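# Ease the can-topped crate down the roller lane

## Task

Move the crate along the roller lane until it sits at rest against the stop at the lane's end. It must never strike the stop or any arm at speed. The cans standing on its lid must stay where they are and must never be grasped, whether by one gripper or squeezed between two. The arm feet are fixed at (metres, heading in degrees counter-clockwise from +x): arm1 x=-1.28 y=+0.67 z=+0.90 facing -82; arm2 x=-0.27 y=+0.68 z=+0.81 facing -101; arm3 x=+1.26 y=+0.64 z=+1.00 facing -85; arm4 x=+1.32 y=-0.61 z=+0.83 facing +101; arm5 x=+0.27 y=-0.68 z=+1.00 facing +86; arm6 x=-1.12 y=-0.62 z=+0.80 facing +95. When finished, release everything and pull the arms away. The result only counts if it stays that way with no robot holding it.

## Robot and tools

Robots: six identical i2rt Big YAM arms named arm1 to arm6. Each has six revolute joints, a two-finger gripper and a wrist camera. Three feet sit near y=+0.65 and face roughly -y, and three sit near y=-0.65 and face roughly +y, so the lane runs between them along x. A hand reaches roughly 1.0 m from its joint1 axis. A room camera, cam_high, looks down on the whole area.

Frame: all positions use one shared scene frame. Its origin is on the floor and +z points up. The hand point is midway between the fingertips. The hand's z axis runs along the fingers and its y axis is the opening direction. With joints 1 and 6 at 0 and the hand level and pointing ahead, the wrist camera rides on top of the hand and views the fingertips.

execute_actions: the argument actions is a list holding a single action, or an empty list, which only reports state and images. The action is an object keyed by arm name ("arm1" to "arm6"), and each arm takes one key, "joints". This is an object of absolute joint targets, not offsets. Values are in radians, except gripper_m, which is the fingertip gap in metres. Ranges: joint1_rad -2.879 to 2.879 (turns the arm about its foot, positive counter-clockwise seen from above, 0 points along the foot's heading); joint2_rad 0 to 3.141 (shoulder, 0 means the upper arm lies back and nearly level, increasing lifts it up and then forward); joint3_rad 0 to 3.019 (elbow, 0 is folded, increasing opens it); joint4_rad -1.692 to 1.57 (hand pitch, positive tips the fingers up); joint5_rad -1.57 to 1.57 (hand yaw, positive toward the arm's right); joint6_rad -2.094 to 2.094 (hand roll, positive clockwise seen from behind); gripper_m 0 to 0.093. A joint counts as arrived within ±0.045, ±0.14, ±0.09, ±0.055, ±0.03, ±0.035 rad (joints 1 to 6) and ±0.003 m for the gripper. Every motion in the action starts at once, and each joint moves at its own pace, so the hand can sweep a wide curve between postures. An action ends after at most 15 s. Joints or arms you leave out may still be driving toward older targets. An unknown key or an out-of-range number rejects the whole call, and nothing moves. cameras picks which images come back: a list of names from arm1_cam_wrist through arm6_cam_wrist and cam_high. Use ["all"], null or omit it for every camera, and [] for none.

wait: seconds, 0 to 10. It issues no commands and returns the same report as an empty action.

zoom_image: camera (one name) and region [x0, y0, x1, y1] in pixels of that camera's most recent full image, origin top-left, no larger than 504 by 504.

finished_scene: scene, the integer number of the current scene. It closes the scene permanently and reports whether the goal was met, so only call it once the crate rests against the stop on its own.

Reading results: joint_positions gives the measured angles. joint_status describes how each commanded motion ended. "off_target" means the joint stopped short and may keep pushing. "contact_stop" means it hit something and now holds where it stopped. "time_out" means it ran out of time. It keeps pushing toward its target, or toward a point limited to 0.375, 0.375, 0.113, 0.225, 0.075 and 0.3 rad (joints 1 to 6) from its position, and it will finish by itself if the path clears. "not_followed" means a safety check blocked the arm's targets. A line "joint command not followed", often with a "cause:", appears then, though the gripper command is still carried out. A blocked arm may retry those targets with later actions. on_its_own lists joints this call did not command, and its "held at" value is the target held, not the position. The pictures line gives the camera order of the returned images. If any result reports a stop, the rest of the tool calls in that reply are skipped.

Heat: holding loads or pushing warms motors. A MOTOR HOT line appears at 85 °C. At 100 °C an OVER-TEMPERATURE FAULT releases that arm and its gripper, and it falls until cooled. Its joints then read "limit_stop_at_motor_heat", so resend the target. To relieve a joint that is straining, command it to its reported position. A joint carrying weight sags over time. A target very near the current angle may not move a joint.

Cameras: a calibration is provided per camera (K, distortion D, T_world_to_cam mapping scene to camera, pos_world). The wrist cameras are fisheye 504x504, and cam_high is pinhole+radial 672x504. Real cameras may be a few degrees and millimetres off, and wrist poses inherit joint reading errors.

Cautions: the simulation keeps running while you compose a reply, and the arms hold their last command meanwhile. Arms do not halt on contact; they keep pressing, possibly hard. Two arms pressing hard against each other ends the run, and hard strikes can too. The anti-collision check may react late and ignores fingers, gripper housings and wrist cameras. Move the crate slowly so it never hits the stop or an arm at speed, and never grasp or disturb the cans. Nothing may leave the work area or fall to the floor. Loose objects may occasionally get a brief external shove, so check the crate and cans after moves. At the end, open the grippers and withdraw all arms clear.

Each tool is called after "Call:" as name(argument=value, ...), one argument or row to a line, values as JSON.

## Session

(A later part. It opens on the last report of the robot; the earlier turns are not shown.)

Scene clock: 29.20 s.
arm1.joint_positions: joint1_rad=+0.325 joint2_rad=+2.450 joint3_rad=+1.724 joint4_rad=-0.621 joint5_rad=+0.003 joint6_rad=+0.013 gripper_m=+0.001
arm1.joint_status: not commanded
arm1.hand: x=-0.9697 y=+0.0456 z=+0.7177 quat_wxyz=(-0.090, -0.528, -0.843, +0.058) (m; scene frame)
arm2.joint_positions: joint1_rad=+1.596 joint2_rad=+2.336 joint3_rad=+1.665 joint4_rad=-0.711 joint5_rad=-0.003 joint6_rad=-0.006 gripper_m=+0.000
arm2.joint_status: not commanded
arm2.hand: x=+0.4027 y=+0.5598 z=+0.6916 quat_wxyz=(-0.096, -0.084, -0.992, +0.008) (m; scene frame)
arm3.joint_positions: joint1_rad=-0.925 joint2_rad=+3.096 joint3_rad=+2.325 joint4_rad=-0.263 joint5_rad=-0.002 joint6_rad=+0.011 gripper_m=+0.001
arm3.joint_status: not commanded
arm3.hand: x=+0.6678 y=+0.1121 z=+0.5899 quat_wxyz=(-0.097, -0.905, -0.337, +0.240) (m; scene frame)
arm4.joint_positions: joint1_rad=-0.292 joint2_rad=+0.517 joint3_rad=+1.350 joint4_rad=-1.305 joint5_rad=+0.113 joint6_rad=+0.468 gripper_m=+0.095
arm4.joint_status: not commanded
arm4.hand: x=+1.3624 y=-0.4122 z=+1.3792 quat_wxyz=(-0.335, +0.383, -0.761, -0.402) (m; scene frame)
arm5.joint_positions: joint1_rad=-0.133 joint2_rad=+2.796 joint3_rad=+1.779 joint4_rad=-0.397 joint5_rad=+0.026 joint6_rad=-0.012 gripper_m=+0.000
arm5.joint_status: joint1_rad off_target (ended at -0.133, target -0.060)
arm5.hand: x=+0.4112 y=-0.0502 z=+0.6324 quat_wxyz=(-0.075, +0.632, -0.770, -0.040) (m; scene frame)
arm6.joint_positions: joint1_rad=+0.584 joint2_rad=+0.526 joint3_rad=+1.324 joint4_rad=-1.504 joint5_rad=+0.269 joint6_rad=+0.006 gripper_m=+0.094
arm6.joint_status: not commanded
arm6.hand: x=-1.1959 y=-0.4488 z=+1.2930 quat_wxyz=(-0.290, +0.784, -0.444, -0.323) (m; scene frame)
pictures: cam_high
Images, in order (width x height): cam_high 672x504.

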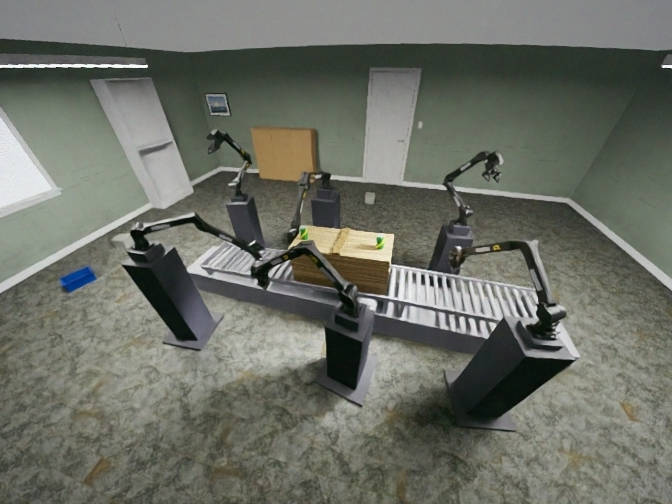

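Call:
execute_actions(
  actions=[
    {"arm5":{"joints":{"joint1_rad":-0.19}}},
  ],
  cameras=[],
)

Call:
execute_actions(
  actions=[
    {"arm5":{"joints":{"joint1_rad":-0.32,"joint3_rad":1.84}}},
  ],
  cameras=[],
)

Call:
execute_actions(
  actions=[
    {"arm5":{"joints":{"joint1_rad":-0.45}}},
  ],
  cameras=[],
)

Call:
execute_actions(
  actions=[
    {"arm5":{"joints":{"joint1_rad":-0.57}}},
  ],
  cameras=["cam_high"],
)

Scene clock: 31.20 s.
arm1.joint_positions: joint1_rad=+0.325 joint2_rad=+2.450 joint3_rad=+1.724 joint4_rad=-0.621 joint5_rad=+0.003 joint6_rad=+0.013 gripper_m=+0.001
arm1.joint_status: not commanded
arm1.hand: x=-0.9697 y=+0.0456 z=+0.7177 quat_wxyz=(-0.090, -0.528, -0.843, +0.058) (m; scene frame)
arm2.joint_positions: joint1_rad=+1.596 joint2_rad=+2.336 joint3_rad=+1.665 joint4_rad=-0.711 joint5_rad=-0.003 joint6_rad=-0.006 gripper_m=+0.000
arm2.joint_status: not commanded
arm2.hand: x=+0.4027 y=+0.5598 z=+0.6916 quat_wxyz=(-0.096, -0.084, -0.992, +0.008) (m; scene frame)
arm3.joint_positions: joint1_rad=-0.925 joint2_rad=+3.096 joint3_rad=+2.325 joint4_rad=-0.263 joint5_rad=-0.002 joint6_rad=+0.011 gripper_m=+0.001
arm3.joint_status: not commanded
arm3.hand: x=+0.6678 y=+0.1121 z=+0.5899 quat_wxyz=(-0.097, -0.905, -0.337, +0.240) (m; scene frame)
arm4.joint_positions: joint1_rad=-0.292 joint2_rad=+0.517 joint3_rad=+1.350 joint4_rad=-1.305 joint5_rad=+0.113 joint6_rad=+0.468 gripper_m=+0.095
arm4.joint_status: not commanded
arm4.hand: x=+1.3624 y=-0.4122 z=+1.3792 quat_wxyz=(-0.335, +0.383, -0.761, -0.402) (m; scene frame)
arm5.joint_positions: joint1_rad=-0.265 joint2_rad=+2.796 joint3_rad=+1.791 joint4_rad=-0.390 joint5_rad=+0.026 joint6_rad=-0.012 gripper_m=+0.000
arm5.joint_status: joint1_rad off_target (ended at -0.265, target -0.190)
arm5.hand: x=+0.4950 y=-0.0652 z=+0.6364 quat_wxyz=(-0.085, +0.579, -0.810, -0.041) (m; scene frame)
arm6.joint_positions: joint1_rad=+0.584 joint2_rad=+0.526 joint3_rad=+1.324 joint4_rad=-1.504 joint5_rad=+0.269 joint6_rad=+0.006 gripper_m=+0.094
arm6.joint_status: not commanded
arm6.hand: x=-1.1959 y=-0.4488 z=+1.2930 quat_wxyz=(-0.290, +0.784, -0.444, -0.323) (m; scene frame)
pictures: none
No camera images: the call's "cameras" was empty. Leave "cameras" out to get every camera's image.

Scene clock: 32.70 s.
arm1.joint_positions: joint1_rad=+0.325 joint2_rad=+2.450 joint3_rad=+1.724 joint4_rad=-0.621 joint5_rad=+0.003 joint6_rad=+0.013 gripper_m=+0.001
arm1.joint_status: not commanded
arm1.hand: x=-0.9697 y=+0.0456 z=+0.7177 quat_wxyz=(-0.090, -0.528, -0.843, +0.058) (m; scene frame)
arm2.joint_positions: joint1_rad=+1.596 joint2_rad=+2.336 joint3_rad=+1.665 joint4_rad=-0.711 joint5_rad=-0.003 joint6_rad=-0.006 gripper_m=+0.000
arm2.joint_status: not commanded
arm2.hand: x=+0.4027 y=+0.5598 z=+0.6916 quat_wxyz=(-0.096, -0.084, -0.992, +0.008) (m; scene frame)
arm3.joint_positions: joint1_rad=-0.925 joint2_rad=+3.096 joint3_rad=+2.325 joint4_rad=-0.263 joint5_rad=-0.002 joint6_rad=+0.011 gripper_m=+0.001
arm3.joint_status: not commanded
arm3.hand: x=+0.6678 y=+0.1121 z=+0.5899 quat_wxyz=(-0.097, -0.905, -0.337, +0.240) (m; scene frame)
arm4.joint_positions: joint1_rad=-0.292 joint2_rad=+0.517 joint3_rad=+1.350 joint4_rad=-1.305 joint5_rad=+0.113 joint6_rad=+0.468 gripper_m=+0.095
arm4.joint_status: not commanded
arm4.hand: x=+1.3624 y=-0.4122 z=+1.3792 quat_wxyz=(-0.335, +0.383, -0.761, -0.402) (m; scene frame)
arm5.joint_positions: joint1_rad=-0.394 joint2_rad=+2.796 joint3_rad=+1.838 joint4_rad=-0.384 joint5_rad=+0.025 joint6_rad=-0.011 gripper_m=+0.000
arm5.joint_status: joint1_rad off_target (ended at -0.394, target -0.320); the others done
arm5.hand: x=+0.5841 y=-0.0742 z=+0.6496 quat_wxyz=(-0.110, +0.523, -0.843, -0.050) (m; scene frame)
arm6.joint_positions: joint1_rad=+0.584 joint2_rad=+0.526 joint3_rad=+1.324 joint4_rad=-1.504 joint5_rad=+0.269 joint6_rad=+0.006 gripper_m=+0.094
arm6.joint_status: not commanded
arm6.hand: x=-1.1959 y=-0.4488 z=+1.2930 quat_wxyz=(-0.290, +0.784, -0.444, -0.323) (m; scene frame)
pictures: none
No camera images: the call's "cameras" was empty. Leave "cameras" out to get every camera's image.

Scene clock: 34.13 s.
arm1.joint_positions: joint1_rad=+0.325 joint2_rad=+2.450 joint3_rad=+1.724 joint4_rad=-0.621 joint5_rad=+0.003 joint6_rad=+0.013 gripper_m=+0.001
arm1.joint_status: not commanded
arm1.hand: x=-0.9697 y=+0.0456 z=+0.7177 quat_wxyz=(-0.090, -0.528, -0.843, +0.058) (m; scene frame)
arm2.joint_positions: joint1_rad=+1.596 joint2_rad=+2.336 joint3_rad=+1.665 joint4_rad=-0.711 joint5_rad=-0.003 joint6_rad=-0.006 gripper_m=+0.000
arm2.joint_status: not commanded
arm2.hand: x=+0.4027 y=+0.5598 z=+0.6916 quat_wxyz=(-0.096, -0.084, -0.992, +0.008) (m; scene frame)
arm3.joint_positions: joint1_rad=-0.925 joint2_rad=+3.096 joint3_rad=+2.325 joint4_rad=-0.263 joint5_rad=-0.002 joint6_rad=+0.011 gripper_m=+0.001
arm3.joint_status: not commanded
arm3.hand: x=+0.6678 y=+0.1121 z=+0.5899 quat_wxyz=(-0.097, -0.905, -0.337, +0.240) (m; scene frame)
arm4.joint_positions: joint1_rad=-0.292 joint2_rad=+0.517 joint3_rad=+1.350 joint4_rad=-1.305 joint5_rad=+0.113 joint6_rad=+0.468 gripper_m=+0.095
arm4.joint_status: not commanded
arm4.hand: x=+1.3624 y=-0.4122 z=+1.3792 quat_wxyz=(-0.335, +0.383, -0.761, -0.402) (m; scene frame)
arm5.joint_positions: joint1_rad=-0.515 joint2_rad=+2.796 joint3_rad=+1.852 joint4_rad=-0.378 joint5_rad=+0.021 joint6_rad=+0.000 gripper_m=+0.000
arm5.joint_status: joint1_rad off_target (ended at -0.515, target -0.450)
arm5.hand: x=+0.6588 y=-0.1077 z=+0.6544 quat_wxyz=(-0.120, +0.466, -0.875, -0.051) (m; scene frame)
arm6.joint_positions: joint1_rad=+0.584 joint2_rad=+0.526 joint3_rad=+1.324 joint4_rad=-1.504 joint5_rad=+0.269 joint6_rad=+0.006 gripper_m=+0.094
arm6.joint_status: not commanded
arm6.hand: x=-1.1959 y=-0.4488 z=+1.2930 quat_wxyz=(-0.290, +0.784, -0.444, -0.323) (m; scene frame)
pictures: none
No camera images: the call's "cameras" was empty. Leave "cameras" out to get every camera's image.

Scene clock: 35.47 s.
arm1.joint_positions: joint1_rad=+0.325 joint2_rad=+2.450 joint3_rad=+1.724 joint4_rad=-0.621 joint5_rad=+0.003 joint6_rad=+0.013 gripper_m=+0.001
arm1.joint_status: not commanded
arm1.hand: x=-0.9697 y=+0.0456 z=+0.7177 quat_wxyz=(-0.090, -0.528, -0.843, +0.058) (m; scene frame)
arm2.joint_positions: joint1_rad=+1.596 joint2_rad=+2.336 joint3_rad=+1.665 joint4_rad=-0.711 joint5_rad=-0.003 joint6_rad=-0.006 gripper_m=+0.000
arm2.joint_status: not commanded
arm2.hand: x=+0.4027 y=+0.5598 z=+0.6916 quat_wxyz=(-0.096, -0.084, -0.992, +0.008) (m; scene frame)
arm3.joint_positions: joint1_rad=-0.914 joint2_rad=+3.101 joint3_rad=+2.325 joint4_rad=-0.263 joint5_rad=-0.002 joint6_rad=-0.006 gripper_m=+0.001
arm3.joint_status: not commanded
arm3.hand: x=+0.6757 y=+0.1068 z=+0.5867 quat_wxyz=(-0.096, -0.901, -0.350, +0.238) (m; scene frame)
arm4.joint_positions: joint1_rad=-0.292 joint2_rad=+0.517 joint3_rad=+1.350 joint4_rad=-1.305 joint5_rad=+0.113 joint6_rad=+0.468 gripper_m=+0.095
arm4.joint_status: not commanded
arm4.hand: x=+1.3624 y=-0.4122 z=+1.3792 quat_wxyz=(-0.335, +0.383, -0.761, -0.402) (m; scene frame)
arm5.joint_positions: joint1_rad=-0.614 joint2_rad=+2.795 joint3_rad=+1.850 joint4_rad=-0.382 joint5_rad=+0.013 joint6_rad=+0.005 gripper_m=+0.000
arm5.joint_status: all done
arm5.hand: x=+0.7110 y=-0.1490 z=+0.6541 quat_wxyz=(-0.118, +0.421, -0.898, -0.049) (m; scene frame)
arm6.joint_positions: joint1_rad=+0.584 joint2_rad=+0.526 joint3_rad=+1.324 joint4_rad=-1.504 joint5_rad=+0.269 joint6_rad=+0.006 gripper_m=+0.094
arm6.joint_status: not commanded
arm6.hand: x=-1.1959 y=-0.4488 z=+1.2930 quat_wxyz=(-0.290, +0.784, -0.444, -0.323) (m; scene frame)
pictures: cam_high
Images, in order (width x height): cam_high 672x504.

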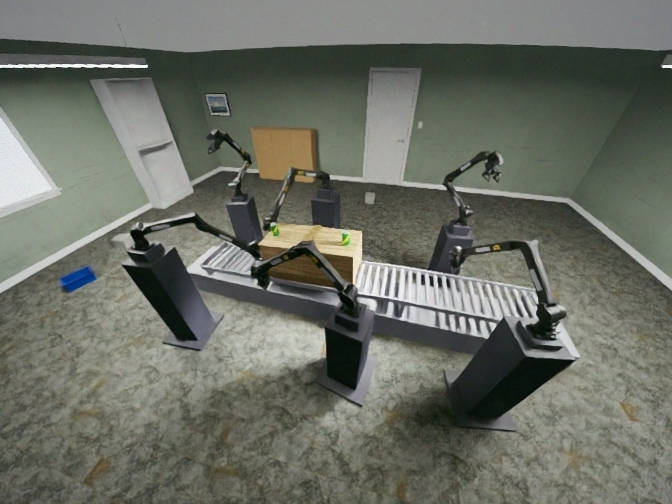

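Call:
execute_actions(
  actions=[
    {"arm5":{"joints":{"joint1_rad":-1.2}},"arm3":{"joints":{"joint1_rad":-0.87,"joint2_rad":3.03,"joint3_rad":2.28}}},
  ],
  cameras=[],
)

Call:
execute_actions(
  actions=[
    {"arm3":{"joints":{"joint1_rad":-0.77,"joint2_rad":2.97,"joint3_rad":2.15}}},
  ],
  cameras=[],
)

Call:
execute_actions(
  actions=[
    {"arm3":{"joints":{"joint1_rad":-0.64,"joint2_rad":2.94,"joint3_rad":2.1,"joint4_rad":-0.4}}},
  ],
  cameras=[],
)

Call:
execute_actions(
  actions=[
    {"arm3":{"joints":{"joint1_rad":-0.51}}},
  ],
  cameras=[],
)

Call:
execute_actions(
  actions=[
    {"arm3":{"joints":{"joint1_rad":-0.38}}},
  ],
  cameras=[],
)

Call:
execute_actions(
  actions=[
    {"arm3":{"joints":{"joint1_rad":-0.25}}},
  ],
  cameras=[],
)

Call:
execute_actions(
  actions=[
    {"arm3":{"joints":{"joint1_rad":-0.13}}},
  ],
  cameras=["cam_high","arm3_cam_wrist"],
)

Scene clock: 38.13 s.
arm1.joint_positions: joint1_rad=+0.325 joint2_rad=+2.450 joint3_rad=+1.724 joint4_rad=-0.621 joint5_rad=+0.003 joint6_rad=+0.013 gripper_m=+0.001
arm1.joint_status: not commanded
arm1.hand: x=-0.9697 y=+0.0456 z=+0.7177 quat_wxyz=(-0.090, -0.528, -0.843, +0.058) (m; scene frame)
arm2.joint_positions: joint1_rad=+1.596 joint2_rad=+2.336 joint3_rad=+1.665 joint4_rad=-0.711 joint5_rad=-0.003 joint6_rad=-0.006 gripper_m=+0.000
arm2.joint_status: not commanded
arm2.hand: x=+0.4027 y=+0.5598 z=+0.6916 quat_wxyz=(-0.096, -0.084, -0.992, +0.008) (m; scene frame)
arm3.joint_positions: joint1_rad=-0.819 joint2_rad=+3.059 joint3_rad=+2.259 joint4_rad=-0.263 joint5_rad=-0.005 joint6_rad=-0.041 gripper_m=+0.001
arm3.joint_status: joint1_rad off_target (ended at -0.819, target -0.870); the others done
arm3.hand: x=+0.7362 y=+0.0601 z=+0.5938 quat_wxyz=(-0.101, -0.879, -0.409, +0.224) (m; scene frame)
arm4.joint_positions: joint1_rad=-0.292 joint2_rad=+0.517 joint3_rad=+1.350 joint4_rad=-1.305 joint5_rad=+0.113 joint6_rad=+0.468 gripper_m=+0.095
arm4.joint_status: not commanded
arm4.hand: x=+1.3624 y=-0.4122 z=+1.3792 quat_wxyz=(-0.335, +0.383, -0.761, -0.402) (m; scene frame)
arm5.joint_positions: joint1_rad=-1.198 joint2_rad=+2.795 joint3_rad=+1.845 joint4_rad=-0.392 joint5_rad=+0.001 joint6_rad=+0.005 gripper_m=+0.000
arm5.joint_status: all done
arm5.hand: x=+0.9237 y=-0.4767 z=+0.6511 quat_wxyz=(-0.118, +0.145, -0.982, -0.021) (m; scene frame)
arm6.joint_positions: joint1_rad=+0.584 joint2_rad=+0.526 joint3_rad=+1.324 joint4_rad=-1.504 joint5_rad=+0.269 joint6_rad=+0.006 gripper_m=+0.094
arm6.joint_status: not commanded
arm6.hand: x=-1.1959 y=-0.4488 z=+1.2930 quat_wxyz=(-0.290, +0.784, -0.444, -0.323) (m; scene frame)
pictures: none
No camera images: the call's "cameras" was empty. Leave "cameras" out to get every camera's image.

Scene clock: 39.73 s.
arm1.joint_positions: joint1_rad=+0.325 joint2_rad=+2.450 joint3_rad=+1.724 joint4_rad=-0.621 joint5_rad=+0.003 joint6_rad=+0.013 gripper_m=+0.001
arm1.joint_status: not commanded
arm1.hand: x=-0.9697 y=+0.0456 z=+0.7177 quat_wxyz=(-0.090, -0.528, -0.843, +0.058) (m; scene frame)
arm2.joint_positions: joint1_rad=+1.596 joint2_rad=+2.336 joint3_rad=+1.665 joint4_rad=-0.711 joint5_rad=-0.003 joint6_rad=-0.006 gripper_m=+0.000
arm2.joint_status: not commanded
arm2.hand: x=+0.4027 y=+0.5598 z=+0.6916 quat_wxyz=(-0.096, -0.084, -0.992, +0.008) (m; scene frame)
arm3.joint_positions: joint1_rad=-0.703 joint2_rad=+2.999 joint3_rad=+2.127 joint4_rad=-0.263 joint5_rad=-0.008 joint6_rad=-0.060 gripper_m=+0.001
arm3.joint_status: joint1_rad off_target (ended at -0.703, target -0.770); the others done
arm3.hand: x=+0.8283 y=+0.0302 z=+0.5918 quat_wxyz=(-0.099, -0.856, -0.472, +0.186) (m; scene frame)
arm4.joint_positions: joint1_rad=-0.292 joint2_rad=+0.517 joint3_rad=+1.350 joint4_rad=-1.305 joint5_rad=+0.113 joint6_rad=+0.468 gripper_m=+0.095
arm4.joint_status: not commanded
arm4.hand: x=+1.3624 y=-0.4122 z=+1.3792 quat_wxyz=(-0.335, +0.383, -0.761, -0.402) (m; scene frame)
arm5.joint_positions: joint1_rad=-1.198 joint2_rad=+2.795 joint3_rad=+1.845 joint4_rad=-0.392 joint5_rad=+0.001 joint6_rad=+0.005 gripper_m=+0.000
arm5.joint_status: not commanded
arm5.hand: x=+0.9237 y=-0.4767 z=+0.6511 quat_wxyz=(-0.118, +0.145, -0.982, -0.021) (m; scene frame)
arm6.joint_positions: joint1_rad=+0.584 joint2_rad=+0.526 joint3_rad=+1.324 joint4_rad=-1.504 joint5_rad=+0.269 joint6_rad=+0.006 gripper_m=+0.094
arm6.joint_status: not commanded
arm6.hand: x=-1.1959 y=-0.4488 z=+1.2930 quat_wxyz=(-0.290, +0.784, -0.444, -0.323) (m; scene frame)
pictures: none
No camera images: the call's "cameras" was empty. Leave "cameras" out to get every camera's image.

Scene clock: 41.30 s.
arm1.joint_positions: joint1_rad=+0.325 joint2_rad=+2.450 joint3_rad=+1.724 joint4_rad=-0.621 joint5_rad=+0.003 joint6_rad=+0.013 gripper_m=+0.001
arm1.joint_status: not commanded
arm1.hand: x=-0.9697 y=+0.0456 z=+0.7177 quat_wxyz=(-0.090, -0.528, -0.843, +0.058) (m; scene frame)
arm2.joint_positions: joint1_rad=+1.596 joint2_rad=+2.336 joint3_rad=+1.665 joint4_rad=-0.711 joint5_rad=-0.003 joint6_rad=-0.006 gripper_m=+0.000
arm2.joint_status: not commanded
arm2.hand: x=+0.4027 y=+0.5598 z=+0.6916 quat_wxyz=(-0.096, -0.084, -0.992, +0.008) (m; scene frame)
arm3.joint_positions: joint1_rad=-0.561 joint2_rad=+2.967 joint3_rad=+2.078 joint4_rad=-0.401 joint5_rad=+0.000 joint6_rad=-0.011 gripper_m=+0.001
arm3.joint_status: joint1_rad off_target (ended at -0.561, target -0.640); the others done
arm3.hand: x=+0.9370 y=+0.0109 z=+0.5879 quat_wxyz=(-0.075, -0.845, -0.517, +0.113) (m; scene frame)
arm4.joint_positions: joint1_rad=-0.292 joint2_rad=+0.517 joint3_rad=+1.350 joint4_rad=-1.305 joint5_rad=+0.113 joint6_rad=+0.468 gripper_m=+0.095
arm4.joint_status: not commanded
arm4.hand: x=+1.3624 y=-0.4122 z=+1.3792 quat_wxyz=(-0.335, +0.383, -0.761, -0.402) (m; scene frame)
arm5.joint_positions: joint1_rad=-1.198 joint2_rad=+2.795 joint3_rad=+1.845 joint4_rad=-0.392 joint5_rad=+0.001 joint6_rad=+0.005 gripper_m=+0.000
arm5.joint_status: not commanded
arm5.hand: x=+0.9237 y=-0.4767 z=+0.6511 quat_wxyz=(-0.118, +0.145, -0.982, -0.021) (m; scene frame)
arm6.joint_positions: joint1_rad=+0.584 joint2_rad=+0.526 joint3_rad=+1.324 joint4_rad=-1.504 joint5_rad=+0.269 joint6_rad=+0.006 gripper_m=+0.094
arm6.joint_status: not commanded
arm6.hand: x=-1.1959 y=-0.4488 z=+1.2930 quat_wxyz=(-0.290, +0.784, -0.444, -0.323) (m; scene frame)
pictures: none
No camera images: the call's "cameras" was empty. Leave "cameras" out to get every camera's image.

Scene clock: 42.87 s.
arm1.joint_positions: joint1_rad=+0.325 joint2_rad=+2.450 joint3_rad=+1.724 joint4_rad=-0.621 joint5_rad=+0.003 joint6_rad=+0.013 gripper_m=+0.001
arm1.joint_status: not commanded
arm1.hand: x=-0.9697 y=+0.0456 z=+0.7177 quat_wxyz=(-0.090, -0.528, -0.843, +0.058) (m; scene frame)
arm2.joint_positions: joint1_rad=+1.596 joint2_rad=+2.336 joint3_rad=+1.665 joint4_rad=-0.711 joint5_rad=-0.003 joint6_rad=-0.006 gripper_m=+0.000
arm2.joint_status: not commanded
arm2.hand: x=+0.4027 y=+0.5598 z=+0.6916 quat_wxyz=(-0.096, -0.084, -0.992, +0.008) (m; scene frame)
arm3.joint_positions: joint1_rad=-0.431 joint2_rad=+2.969 joint3_rad=+2.078 joint4_rad=-0.409 joint5_rad=-0.010 joint6_rad=-0.008 gripper_m=+0.001
arm3.joint_status: joint1_rad off_target (ended at -0.431, target -0.510)
arm3.hand: x=+1.0246 y=-0.0247 z=+0.5877 quat_wxyz=(-0.084, -0.811, -0.571, +0.101) (m; scene frame)
arm4.joint_positions: joint1_rad=-0.292 joint2_rad=+0.517 joint3_rad=+1.350 joint4_rad=-1.305 joint5_rad=+0.113 joint6_rad=+0.468 gripper_m=+0.095
arm4.joint_status: not commanded
arm4.hand: x=+1.3624 y=-0.4122 z=+1.3792 quat_wxyz=(-0.335, +0.383, -0.761, -0.402) (m; scene frame)
arm5.joint_positions: joint1_rad=-1.198 joint2_rad=+2.795 joint3_rad=+1.845 joint4_rad=-0.392 joint5_rad=+0.001 joint6_rad=+0.005 gripper_m=+0.000
arm5.joint_status: not commanded
arm5.hand: x=+0.9237 y=-0.4767 z=+0.6511 quat_wxyz=(-0.118, +0.145, -0.982, -0.021) (m; scene frame)
arm6.joint_positions: joint1_rad=+0.584 joint2_rad=+0.526 joint3_rad=+1.324 joint4_rad=-1.504 joint5_rad=+0.269 joint6_rad=+0.006 gripper_m=+0.094
arm6.joint_status: not commanded
arm6.hand: x=-1.1959 y=-0.4488 z=+1.2930 quat_wxyz=(-0.290, +0.784, -0.444, -0.323) (m; scene frame)
pictures: none
No camera images: the call's "cameras" was empty. Leave "cameras" out to get every camera's image.

Scene clock: 44.47 s.
arm1.joint_positions: joint1_rad=+0.325 joint2_rad=+2.450 joint3_rad=+1.724 joint4_rad=-0.621 joint5_rad=+0.003 joint6_rad=+0.013 gripper_m=+0.001
arm1.joint_status: not commanded
arm1.hand: x=-0.9697 y=+0.0456 z=+0.7177 quat_wxyz=(-0.090, -0.528, -0.843, +0.058) (m; scene frame)
arm2.joint_positions: joint1_rad=+1.596 joint2_rad=+2.336 joint3_rad=+1.665 joint4_rad=-0.711 joint5_rad=-0.003 joint6_rad=-0.006 gripper_m=+0.000
arm2.joint_status: not commanded
arm2.hand: x=+0.4027 y=+0.5598 z=+0.6916 quat_wxyz=(-0.096, -0.084, -0.992, +0.008) (m; scene frame)
arm3.joint_positions: joint1_rad=-0.299 joint2_rad=+2.969 joint3_rad=+2.078 joint4_rad=-0.410 joint5_rad=-0.019 joint6_rad=-0.008 gripper_m=+0.001
arm3.joint_status: joint1_rad off_target (ended at -0.299, target -0.380)
arm3.hand: x=+1.1166 y=-0.0513 z=+0.5890 quat_wxyz=(-0.095, -0.771, -0.623, +0.093) (m; scene frame)
arm4.joint_positions: joint1_rad=-0.292 joint2_rad=+0.517 joint3_rad=+1.350 joint4_rad=-1.305 joint5_rad=+0.113 joint6_rad=+0.468 gripper_m=+0.095
arm4.joint_status: not commanded
arm4.hand: x=+1.3624 y=-0.4122 z=+1.3792 quat_wxyz=(-0.335, +0.383, -0.761, -0.402) (m; scene frame)
arm5.joint_positions: joint1_rad=-1.198 joint2_rad=+2.795 joint3_rad=+1.845 joint4_rad=-0.392 joint5_rad=+0.001 joint6_rad=+0.005 gripper_m=+0.000
arm5.joint_status: not commanded
arm5.hand: x=+0.9237 y=-0.4767 z=+0.6511 quat_wxyz=(-0.118, +0.145, -0.982, -0.021) (m; scene frame)
arm6.joint_positions: joint1_rad=+0.584 joint2_rad=+0.526 joint3_rad=+1.324 joint4_rad=-1.504 joint5_rad=+0.269 joint6_rad=+0.006 gripper_m=+0.094
arm6.joint_status: not commanded
arm6.hand: x=-1.1959 y=-0.4488 z=+1.2930 quat_wxyz=(-0.290, +0.784, -0.444, -0.323) (m; scene frame)
pictures: none
No camera images: the call's "cameras" was empty. Leave "cameras" out to get every camera's image.

Scene clock: 46.10 s.
arm1.joint_positions: joint1_rad=+0.325 joint2_rad=+2.450 joint3_rad=+1.724 joint4_rad=-0.621 joint5_rad=+0.003 joint6_rad=+0.013 gripper_m=+0.001
arm1.joint_status: not commanded
arm1.hand: x=-0.9697 y=+0.0456 z=+0.7177 quat_wxyz=(-0.090, -0.528, -0.843, +0.058) (m; scene frame)
arm2.joint_positions: joint1_rad=+1.596 joint2_rad=+2.336 joint3_rad=+1.665 joint4_rad=-0.711 joint5_rad=-0.003 joint6_rad=-0.006 gripper_m=+0.000
arm2.joint_status: not commanded
arm2.hand: x=+0.4027 y=+0.5598 z=+0.6916 quat_wxyz=(-0.096, -0.084, -0.992, +0.008) (m; scene frame)
arm3.joint_positions: joint1_rad=-0.164 joint2_rad=+2.968 joint3_rad=+2.078 joint4_rad=-0.410 joint5_rad=-0.021 joint6_rad=-0.008 gripper_m=+0.001
arm3.joint_status: joint1_rad off_target (ended at -0.164, target -0.250)
arm3.hand: x=+1.2119 y=-0.0658 z=+0.5910 quat_wxyz=(-0.103, -0.727, -0.674, +0.086) (m; scene frame)
arm4.joint_positions: joint1_rad=-0.292 joint2_rad=+0.517 joint3_rad=+1.350 joint4_rad=-1.305 joint5_rad=+0.113 joint6_rad=+0.468 gripper_m=+0.095
arm4.joint_status: not commanded
arm4.hand: x=+1.3624 y=-0.4122 z=+1.3792 quat_wxyz=(-0.335, +0.383, -0.761, -0.402) (m; scene frame)
arm5.joint_positions: joint1_rad=-1.198 joint2_rad=+2.795 joint3_rad=+1.845 joint4_rad=-0.392 joint5_rad=+0.001 joint6_rad=+0.005 gripper_m=+0.000
arm5.joint_status: not commanded
arm5.hand: x=+0.9237 y=-0.4767 z=+0.6511 quat_wxyz=(-0.118, +0.145, -0.982, -0.021) (m; scene frame)
arm6.joint_positions: joint1_rad=+0.584 joint2_rad=+0.526 joint3_rad=+1.324 joint4_rad=-1.504 joint5_rad=+0.269 joint6_rad=+0.006 gripper_m=+0.094
arm6.joint_status: not commanded
arm6.hand: x=-1.1959 y=-0.4488 z=+1.2930 quat_wxyz=(-0.290, +0.784, -0.444, -0.323) (m; scene frame)
pictures: none
No camera images: the call's "cameras" was empty. Leave "cameras" out to get every camera's image.

Scene clock: 47.67 s.
arm1.joint_positions: joint1_rad=+0.325 joint2_rad=+2.450 joint3_rad=+1.724 joint4_rad=-0.621 joint5_rad=+0.003 joint6_rad=+0.013 gripper_m=+0.001
arm1.joint_status: not commanded
arm1.hand: x=-0.9697 y=+0.0456 z=+0.7177 quat_wxyz=(-0.090, -0.528, -0.843, +0.058) (m; scene frame)
arm2.joint_positions: joint1_rad=+1.596 joint2_rad=+2.336 joint3_rad=+1.665 joint4_rad=-0.711 joint5_rad=-0.003 joint6_rad=-0.006 gripper_m=+0.000
arm2.joint_status: not commanded
arm2.hand: x=+0.4027 y=+0.5598 z=+0.6916 quat_wxyz=(-0.096, -0.084, -0.992, +0.008) (m; scene frame)
arm3.joint_positions: joint1_rad=-0.054 joint2_rad=+2.968 joint3_rad=+2.078 joint4_rad=-0.410 joint5_rad=-0.023 joint6_rad=+0.020 gripper_m=+0.001
arm3.joint_status: joint1_rad off_target (ended at -0.054, target -0.130)
arm3.hand: x=+1.2906 y=-0.0675 z=+0.5919 quat_wxyz=(-0.110, -0.698, -0.703, +0.079) (m; scene frame)
arm4.joint_positions: joint1_rad=-0.292 joint2_rad=+0.517 joint3_rad=+1.350 joint4_rad=-1.305 joint5_rad=+0.113 joint6_rad=+0.468 gripper_m=+0.095
arm4.joint_status: not commanded
arm4.hand: x=+1.3624 y=-0.4122 z=+1.3792 quat_wxyz=(-0.335, +0.383, -0.761, -0.402) (m; scene frame)
arm5.joint_positions: joint1_rad=-1.198 joint2_rad=+2.795 joint3_rad=+1.845 joint4_rad=-0.392 joint5_rad=+0.001 joint6_rad=+0.005 gripper_m=+0.000
arm5.joint_status: not commanded
arm5.hand: x=+0.9237 y=-0.4767 z=+0.6511 quat_wxyz=(-0.118, +0.145, -0.982, -0.021) (m; scene frame)
arm6.joint_positions: joint1_rad=+0.584 joint2_rad=+0.526 joint3_rad=+1.324 joint4_rad=-1.504 joint5_rad=+0.269 joint6_rad=+0.006 gripper_m=+0.094
arm6.joint_status: not commanded
arm6.hand: x=-1.1959 y=-0.4488 z=+1.2930 quat_wxyz=(-0.290, +0.784, -0.444, -0.323) (m; scene frame)
pictures: arm3_cam_wrist, cam_high
camera_calibration (this result's frames):
arm3_cam_wrist: T_world_to_cam=[[-0.999346, -0.011191, -0.0343807, 1.30367], [-0.02266, 0.93483, 0.354372, -0.112036], [0.0281743, 0.35492, -0.934472, 0.663456], [0, 0, 0, 1]] pos_world=[1.28159, -0.116149, 0.704505]
Images, in order (width x height): arm3_cam_wrist 504x504, cam_high 672x504.

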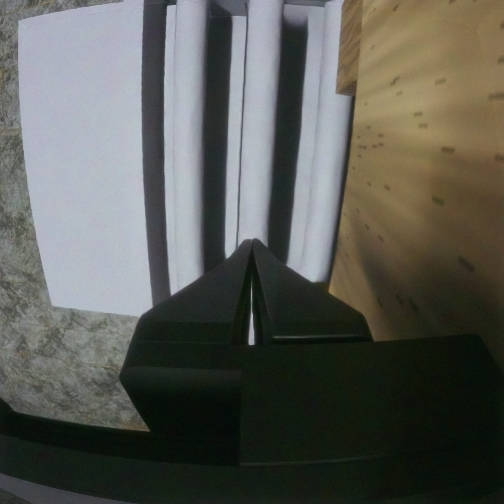

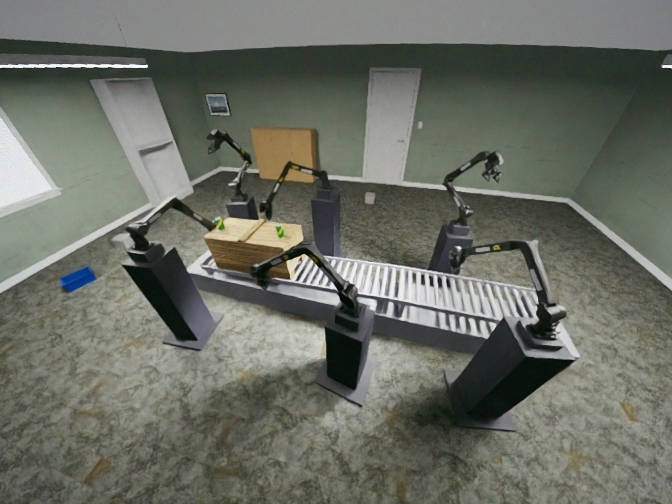

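Call:
execute_actions(
  actions=[
    {"arm3":{"joints":{"joint1_rad":-0.01}}},
  ],
  cameras=[],
)

Call:
execute_actions(
  actions=[
    {"arm3":{"joints":{"joint1_rad":0.09}}},
  ],
  cameras=[],
)

Call:
execute_actions(
  actions=[
    {"arm3":{"joints":{"joint1_rad":0.17}}},
  ],
  cameras=["cam_high","arm3_cam_wrist"],
)

Scene clock: 49.50 s.
arm1.joint_positions: joint1_rad=+0.325 joint2_rad=+2.450 joint3_rad=+1.724 joint4_rad=-0.621 joint5_rad=+0.003 joint6_rad=+0.013 gripper_m=+0.001
arm1.joint_status: not commanded
arm1.hand: x=-0.9697 y=+0.0456 z=+0.7177 quat_wxyz=(-0.090, -0.528, -0.843, +0.058) (m; scene frame)
arm2.joint_positions: joint1_rad=+1.596 joint2_rad=+2.336 joint3_rad=+1.665 joint4_rad=-0.711 joint5_rad=-0.003 joint6_rad=-0.006 gripper_m=+0.000
arm2.joint_status: not commanded
arm2.hand: x=+0.4027 y=+0.5598 z=+0.6916 quat_wxyz=(-0.096, -0.084, -0.992, +0.008) (m; scene frame)
arm3.joint_positions: joint1_rad=+0.069 joint2_rad=+2.968 joint3_rad=+2.078 joint4_rad=-0.400 joint5_rad=-0.024 joint6_rad=+0.012 gripper_m=+0.001
arm3.joint_status: joint1_rad off_target (ended at +0.069, target -0.010)
arm3.hand: x=+1.3784 y=-0.0617 z=+0.5940 quat_wxyz=(-0.119, -0.650, -0.747, +0.075) (m; scene frame)
arm4.joint_positions: joint1_rad=-0.292 joint2_rad=+0.517 joint3_rad=+1.350 joint4_rad=-1.305 joint5_rad=+0.113 joint6_rad=+0.468 gripper_m=+0.095
arm4.joint_status: not commanded
arm4.hand: x=+1.3624 y=-0.4122 z=+1.3792 quat_wxyz=(-0.335, +0.383, -0.761, -0.402) (m; scene frame)
arm5.joint_positions: joint1_rad=-1.198 joint2_rad=+2.795 joint3_rad=+1.845 joint4_rad=-0.392 joint5_rad=+0.001 joint6_rad=+0.005 gripper_m=+0.000
arm5.joint_status: not commanded
arm5.hand: x=+0.9237 y=-0.4767 z=+0.6511 quat_wxyz=(-0.118, +0.145, -0.982, -0.021) (m; scene frame)
arm6.joint_positions: joint1_rad=+0.584 joint2_rad=+0.526 joint3_rad=+1.324 joint4_rad=-1.504 joint5_rad=+0.269 joint6_rad=+0.006 gripper_m=+0.094
arm6.joint_status: not commanded
arm6.hand: x=-1.1959 y=-0.4488 z=+1.2930 quat_wxyz=(-0.290, +0.784, -0.444, -0.323) (m; scene frame)
pictures: none
No camera images: the call's "cameras" was empty. Leave "cameras" out to get every camera's image.

Scene clock: 51.00 s.
arm1.joint_positions: joint1_rad=+0.325 joint2_rad=+2.450 joint3_rad=+1.724 joint4_rad=-0.621 joint5_rad=+0.003 joint6_rad=+0.013 gripper_m=+0.001
arm1.joint_status: not commanded
arm1.hand: x=-0.9697 y=+0.0456 z=+0.7177 quat_wxyz=(-0.090, -0.528, -0.843, +0.058) (m; scene frame)
arm2.joint_positions: joint1_rad=+1.596 joint2_rad=+2.336 joint3_rad=+1.665 joint4_rad=-0.711 joint5_rad=-0.003 joint6_rad=-0.006 gripper_m=+0.000
arm2.joint_status: not commanded
arm2.hand: x=+0.4027 y=+0.5598 z=+0.6916 quat_wxyz=(-0.096, -0.084, -0.992, +0.008) (m; scene frame)
arm3.joint_positions: joint1_rad=+0.151 joint2_rad=+2.967 joint3_rad=+2.078 joint4_rad=-0.396 joint5_rad=-0.019 joint6_rad=+0.012 gripper_m=+0.001
arm3.joint_status: joint1_rad off_target (ended at +0.151, target +0.090)
arm3.hand: x=+1.4354 y=-0.0522 z=+0.5962 quat_wxyz=(-0.123, -0.619, -0.772, +0.075) (m; scene frame)
arm4.joint_positions: joint1_rad=-0.292 joint2_rad=+0.517 joint3_rad=+1.350 joint4_rad=-1.305 joint5_rad=+0.113 joint6_rad=+0.468 gripper_m=+0.095
arm4.joint_status: not commanded
arm4.hand: x=+1.3624 y=-0.4122 z=+1.3792 quat_wxyz=(-0.335, +0.383, -0.761, -0.402) (m; scene frame)
arm5.joint_positions: joint1_rad=-1.198 joint2_rad=+2.795 joint3_rad=+1.845 joint4_rad=-0.392 joint5_rad=+0.001 joint6_rad=+0.005 gripper_m=+0.000
arm5.joint_status: not commanded
arm5.hand: x=+0.9237 y=-0.4767 z=+0.6511 quat_wxyz=(-0.118, +0.145, -0.982, -0.021) (m; scene frame)
arm6.joint_positions: joint1_rad=+0.584 joint2_rad=+0.526 joint3_rad=+1.324 joint4_rad=-1.504 joint5_rad=+0.269 joint6_rad=+0.006 gripper_m=+0.094
arm6.joint_status: not commanded
arm6.hand: x=-1.1959 y=-0.4488 z=+1.2930 quat_wxyz=(-0.290, +0.784, -0.444, -0.323) (m; scene frame)
pictures: none
No camera images: the call's "cameras" was empty. Leave "cameras" out to get every camera's image.

Scene clock: 52.43 s.
arm1.joint_positions: joint1_rad=+0.325 joint2_rad=+2.450 joint3_rad=+1.724 joint4_rad=-0.621 joint5_rad=+0.003 joint6_rad=+0.013 gripper_m=+0.001
arm1.joint_status: not commanded
arm1.hand: x=-0.9697 y=+0.0456 z=+0.7177 quat_wxyz=(-0.090, -0.528, -0.843, +0.058) (m; scene frame)
arm2.joint_positions: joint1_rad=+1.596 joint2_rad=+2.336 joint3_rad=+1.665 joint4_rad=-0.711 joint5_rad=-0.003 joint6_rad=-0.006 gripper_m=+0.000
arm2.joint_status: not commanded
arm2.hand: x=+0.4027 y=+0.5598 z=+0.6916 quat_wxyz=(-0.096, -0.084, -0.992, +0.008) (m; scene frame)
arm3.joint_positions: joint1_rad=+0.225 joint2_rad=+2.963 joint3_rad=+2.078 joint4_rad=-0.395 joint5_rad=-0.015 joint6_rad=+0.011 gripper_m=+0.001
arm3.joint_status: joint1_rad off_target (ended at +0.225, target +0.170)
arm3.hand: x=+1.4862 y=-0.0404 z=+0.5997 quat_wxyz=(-0.127, -0.590, -0.794, +0.073) (m; scene frame)
arm4.joint_positions: joint1_rad=-0.292 joint2_rad=+0.517 joint3_rad=+1.350 joint4_rad=-1.305 joint5_rad=+0.113 joint6_rad=+0.468 gripper_m=+0.095
arm4.joint_status: not commanded
arm4.hand: x=+1.3624 y=-0.4122 z=+1.3792 quat_wxyz=(-0.335, +0.383, -0.761, -0.402) (m; scene frame)
arm5.joint_positions: joint1_rad=-1.198 joint2_rad=+2.795 joint3_rad=+1.845 joint4_rad=-0.392 joint5_rad=+0.001 joint6_rad=+0.005 gripper_m=+0.000
arm5.joint_status: not commanded
arm5.hand: x=+0.9237 y=-0.4767 z=+0.6511 quat_wxyz=(-0.118, +0.145, -0.982, -0.021) (m; scene frame)
arm6.joint_positions: joint1_rad=+0.584 joint2_rad=+0.526 joint3_rad=+1.324 joint4_rad=-1.504 joint5_rad=+0.269 joint6_rad=+0.006 gripper_m=+0.094
arm6.joint_status: not commanded
arm6.hand: x=-1.1959 y=-0.4488 z=+1.2930 quat_wxyz=(-0.290, +0.784, -0.444, -0.323) (m; scene frame)
pictures: arm3_cam_wrist, cam_high
camera_calibration (this result's frames):
arm3_cam_wrist: T_world_to_cam=[[-0.95607, -0.292129, -0.0242847, 1.418], [-0.283391, 0.899923, 0.331404, 0.264119], [-0.0749584, 0.323727, -0.943176, 0.812783], [0, 0, 0, 1]] pos_world=[1.49148, -0.0865673, 0.713504]
Images, in order (width x height): arm3_cam_wrist 504x504, cam_high 672x504.

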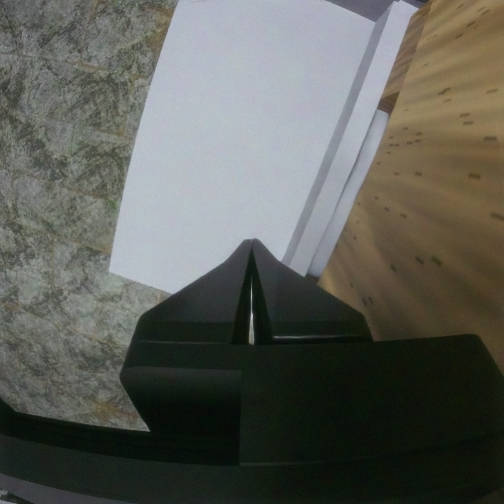

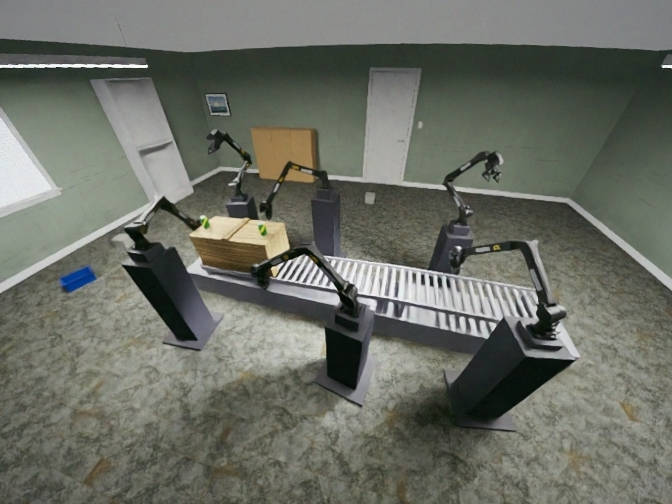

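Call:
execute_actions(
  actions=[
    {"arm3":{"joints":{"joint1_rad":1.1}}},
  ],
  cameras=[],
)

Call:
finished_scene(
  scene=2,
)

Scene clock: 54.77 s.
arm1.joint_positions: joint1_rad=+0.325 joint2_rad=+2.450 joint3_rad=+1.724 joint4_rad=-0.621 joint5_rad=+0.003 joint6_rad=+0.013 gripper_m=+0.001
arm1.joint_status: not commanded
arm1.hand: x=-0.9697 y=+0.0456 z=+0.7177 quat_wxyz=(-0.090, -0.528, -0.843, +0.058) (m; scene frame)
arm2.joint_positions: joint1_rad=+1.596 joint2_rad=+2.336 joint3_rad=+1.665 joint4_rad=-0.711 joint5_rad=-0.003 joint6_rad=-0.006 gripper_m=+0.000
arm2.joint_status: not commanded
arm2.hand: x=+0.4027 y=+0.5598 z=+0.6916 quat_wxyz=(-0.096, -0.084, -0.992, +0.008) (m; scene frame)
arm3.joint_positions: joint1_rad=+1.094 joint2_rad=+2.942 joint3_rad=+2.085 joint4_rad=-0.395 joint5_rad=+0.000 joint6_rad=+0.007 gripper_m=+0.001
arm3.joint_status: all done
arm3.hand: x=+1.9442 y=+0.3605 z=+0.6247 quat_wxyz=(-0.163, -0.198, -0.966, +0.028) (m; scene frame)
arm4.joint_positions: joint1_rad=-0.292 joint2_rad=+0.517 joint3_rad=+1.350 joint4_rad=-1.305 joint5_rad=+0.113 joint6_rad=+0.468 gripper_m=+0.095
arm4.joint_status: not commanded
arm4.hand: x=+1.3624 y=-0.4122 z=+1.3792 quat_wxyz=(-0.335, +0.383, -0.761, -0.402) (m; scene frame)
arm5.joint_positions: joint1_rad=-1.198 joint2_rad=+2.795 joint3_rad=+1.845 joint4_rad=-0.392 joint5_rad=+0.001 joint6_rad=+0.005 gripper_m=+0.000
arm5.joint_status: not commanded
arm5.hand: x=+0.9237 y=-0.4767 z=+0.6511 quat_wxyz=(-0.118, +0.145, -0.982, -0.021) (m; scene frame)
arm6.joint_positions: joint1_rad=+0.584 joint2_rad=+0.526 joint3_rad=+1.324 joint4_rad=-1.504 joint5_rad=+0.269 joint6_rad=+0.006 gripper_m=+0.094
arm6.joint_status: not commanded
arm6.hand: x=-1.1959 y=-0.4488 z=+1.2930 quat_wxyz=(-0.290, +0.784, -0.444, -0.323) (m; scene frame)
pictures: none
No camera images: the call's "cameras" was empty. Leave "cameras" out to get every camera's image.

The scene is finished: the task was done.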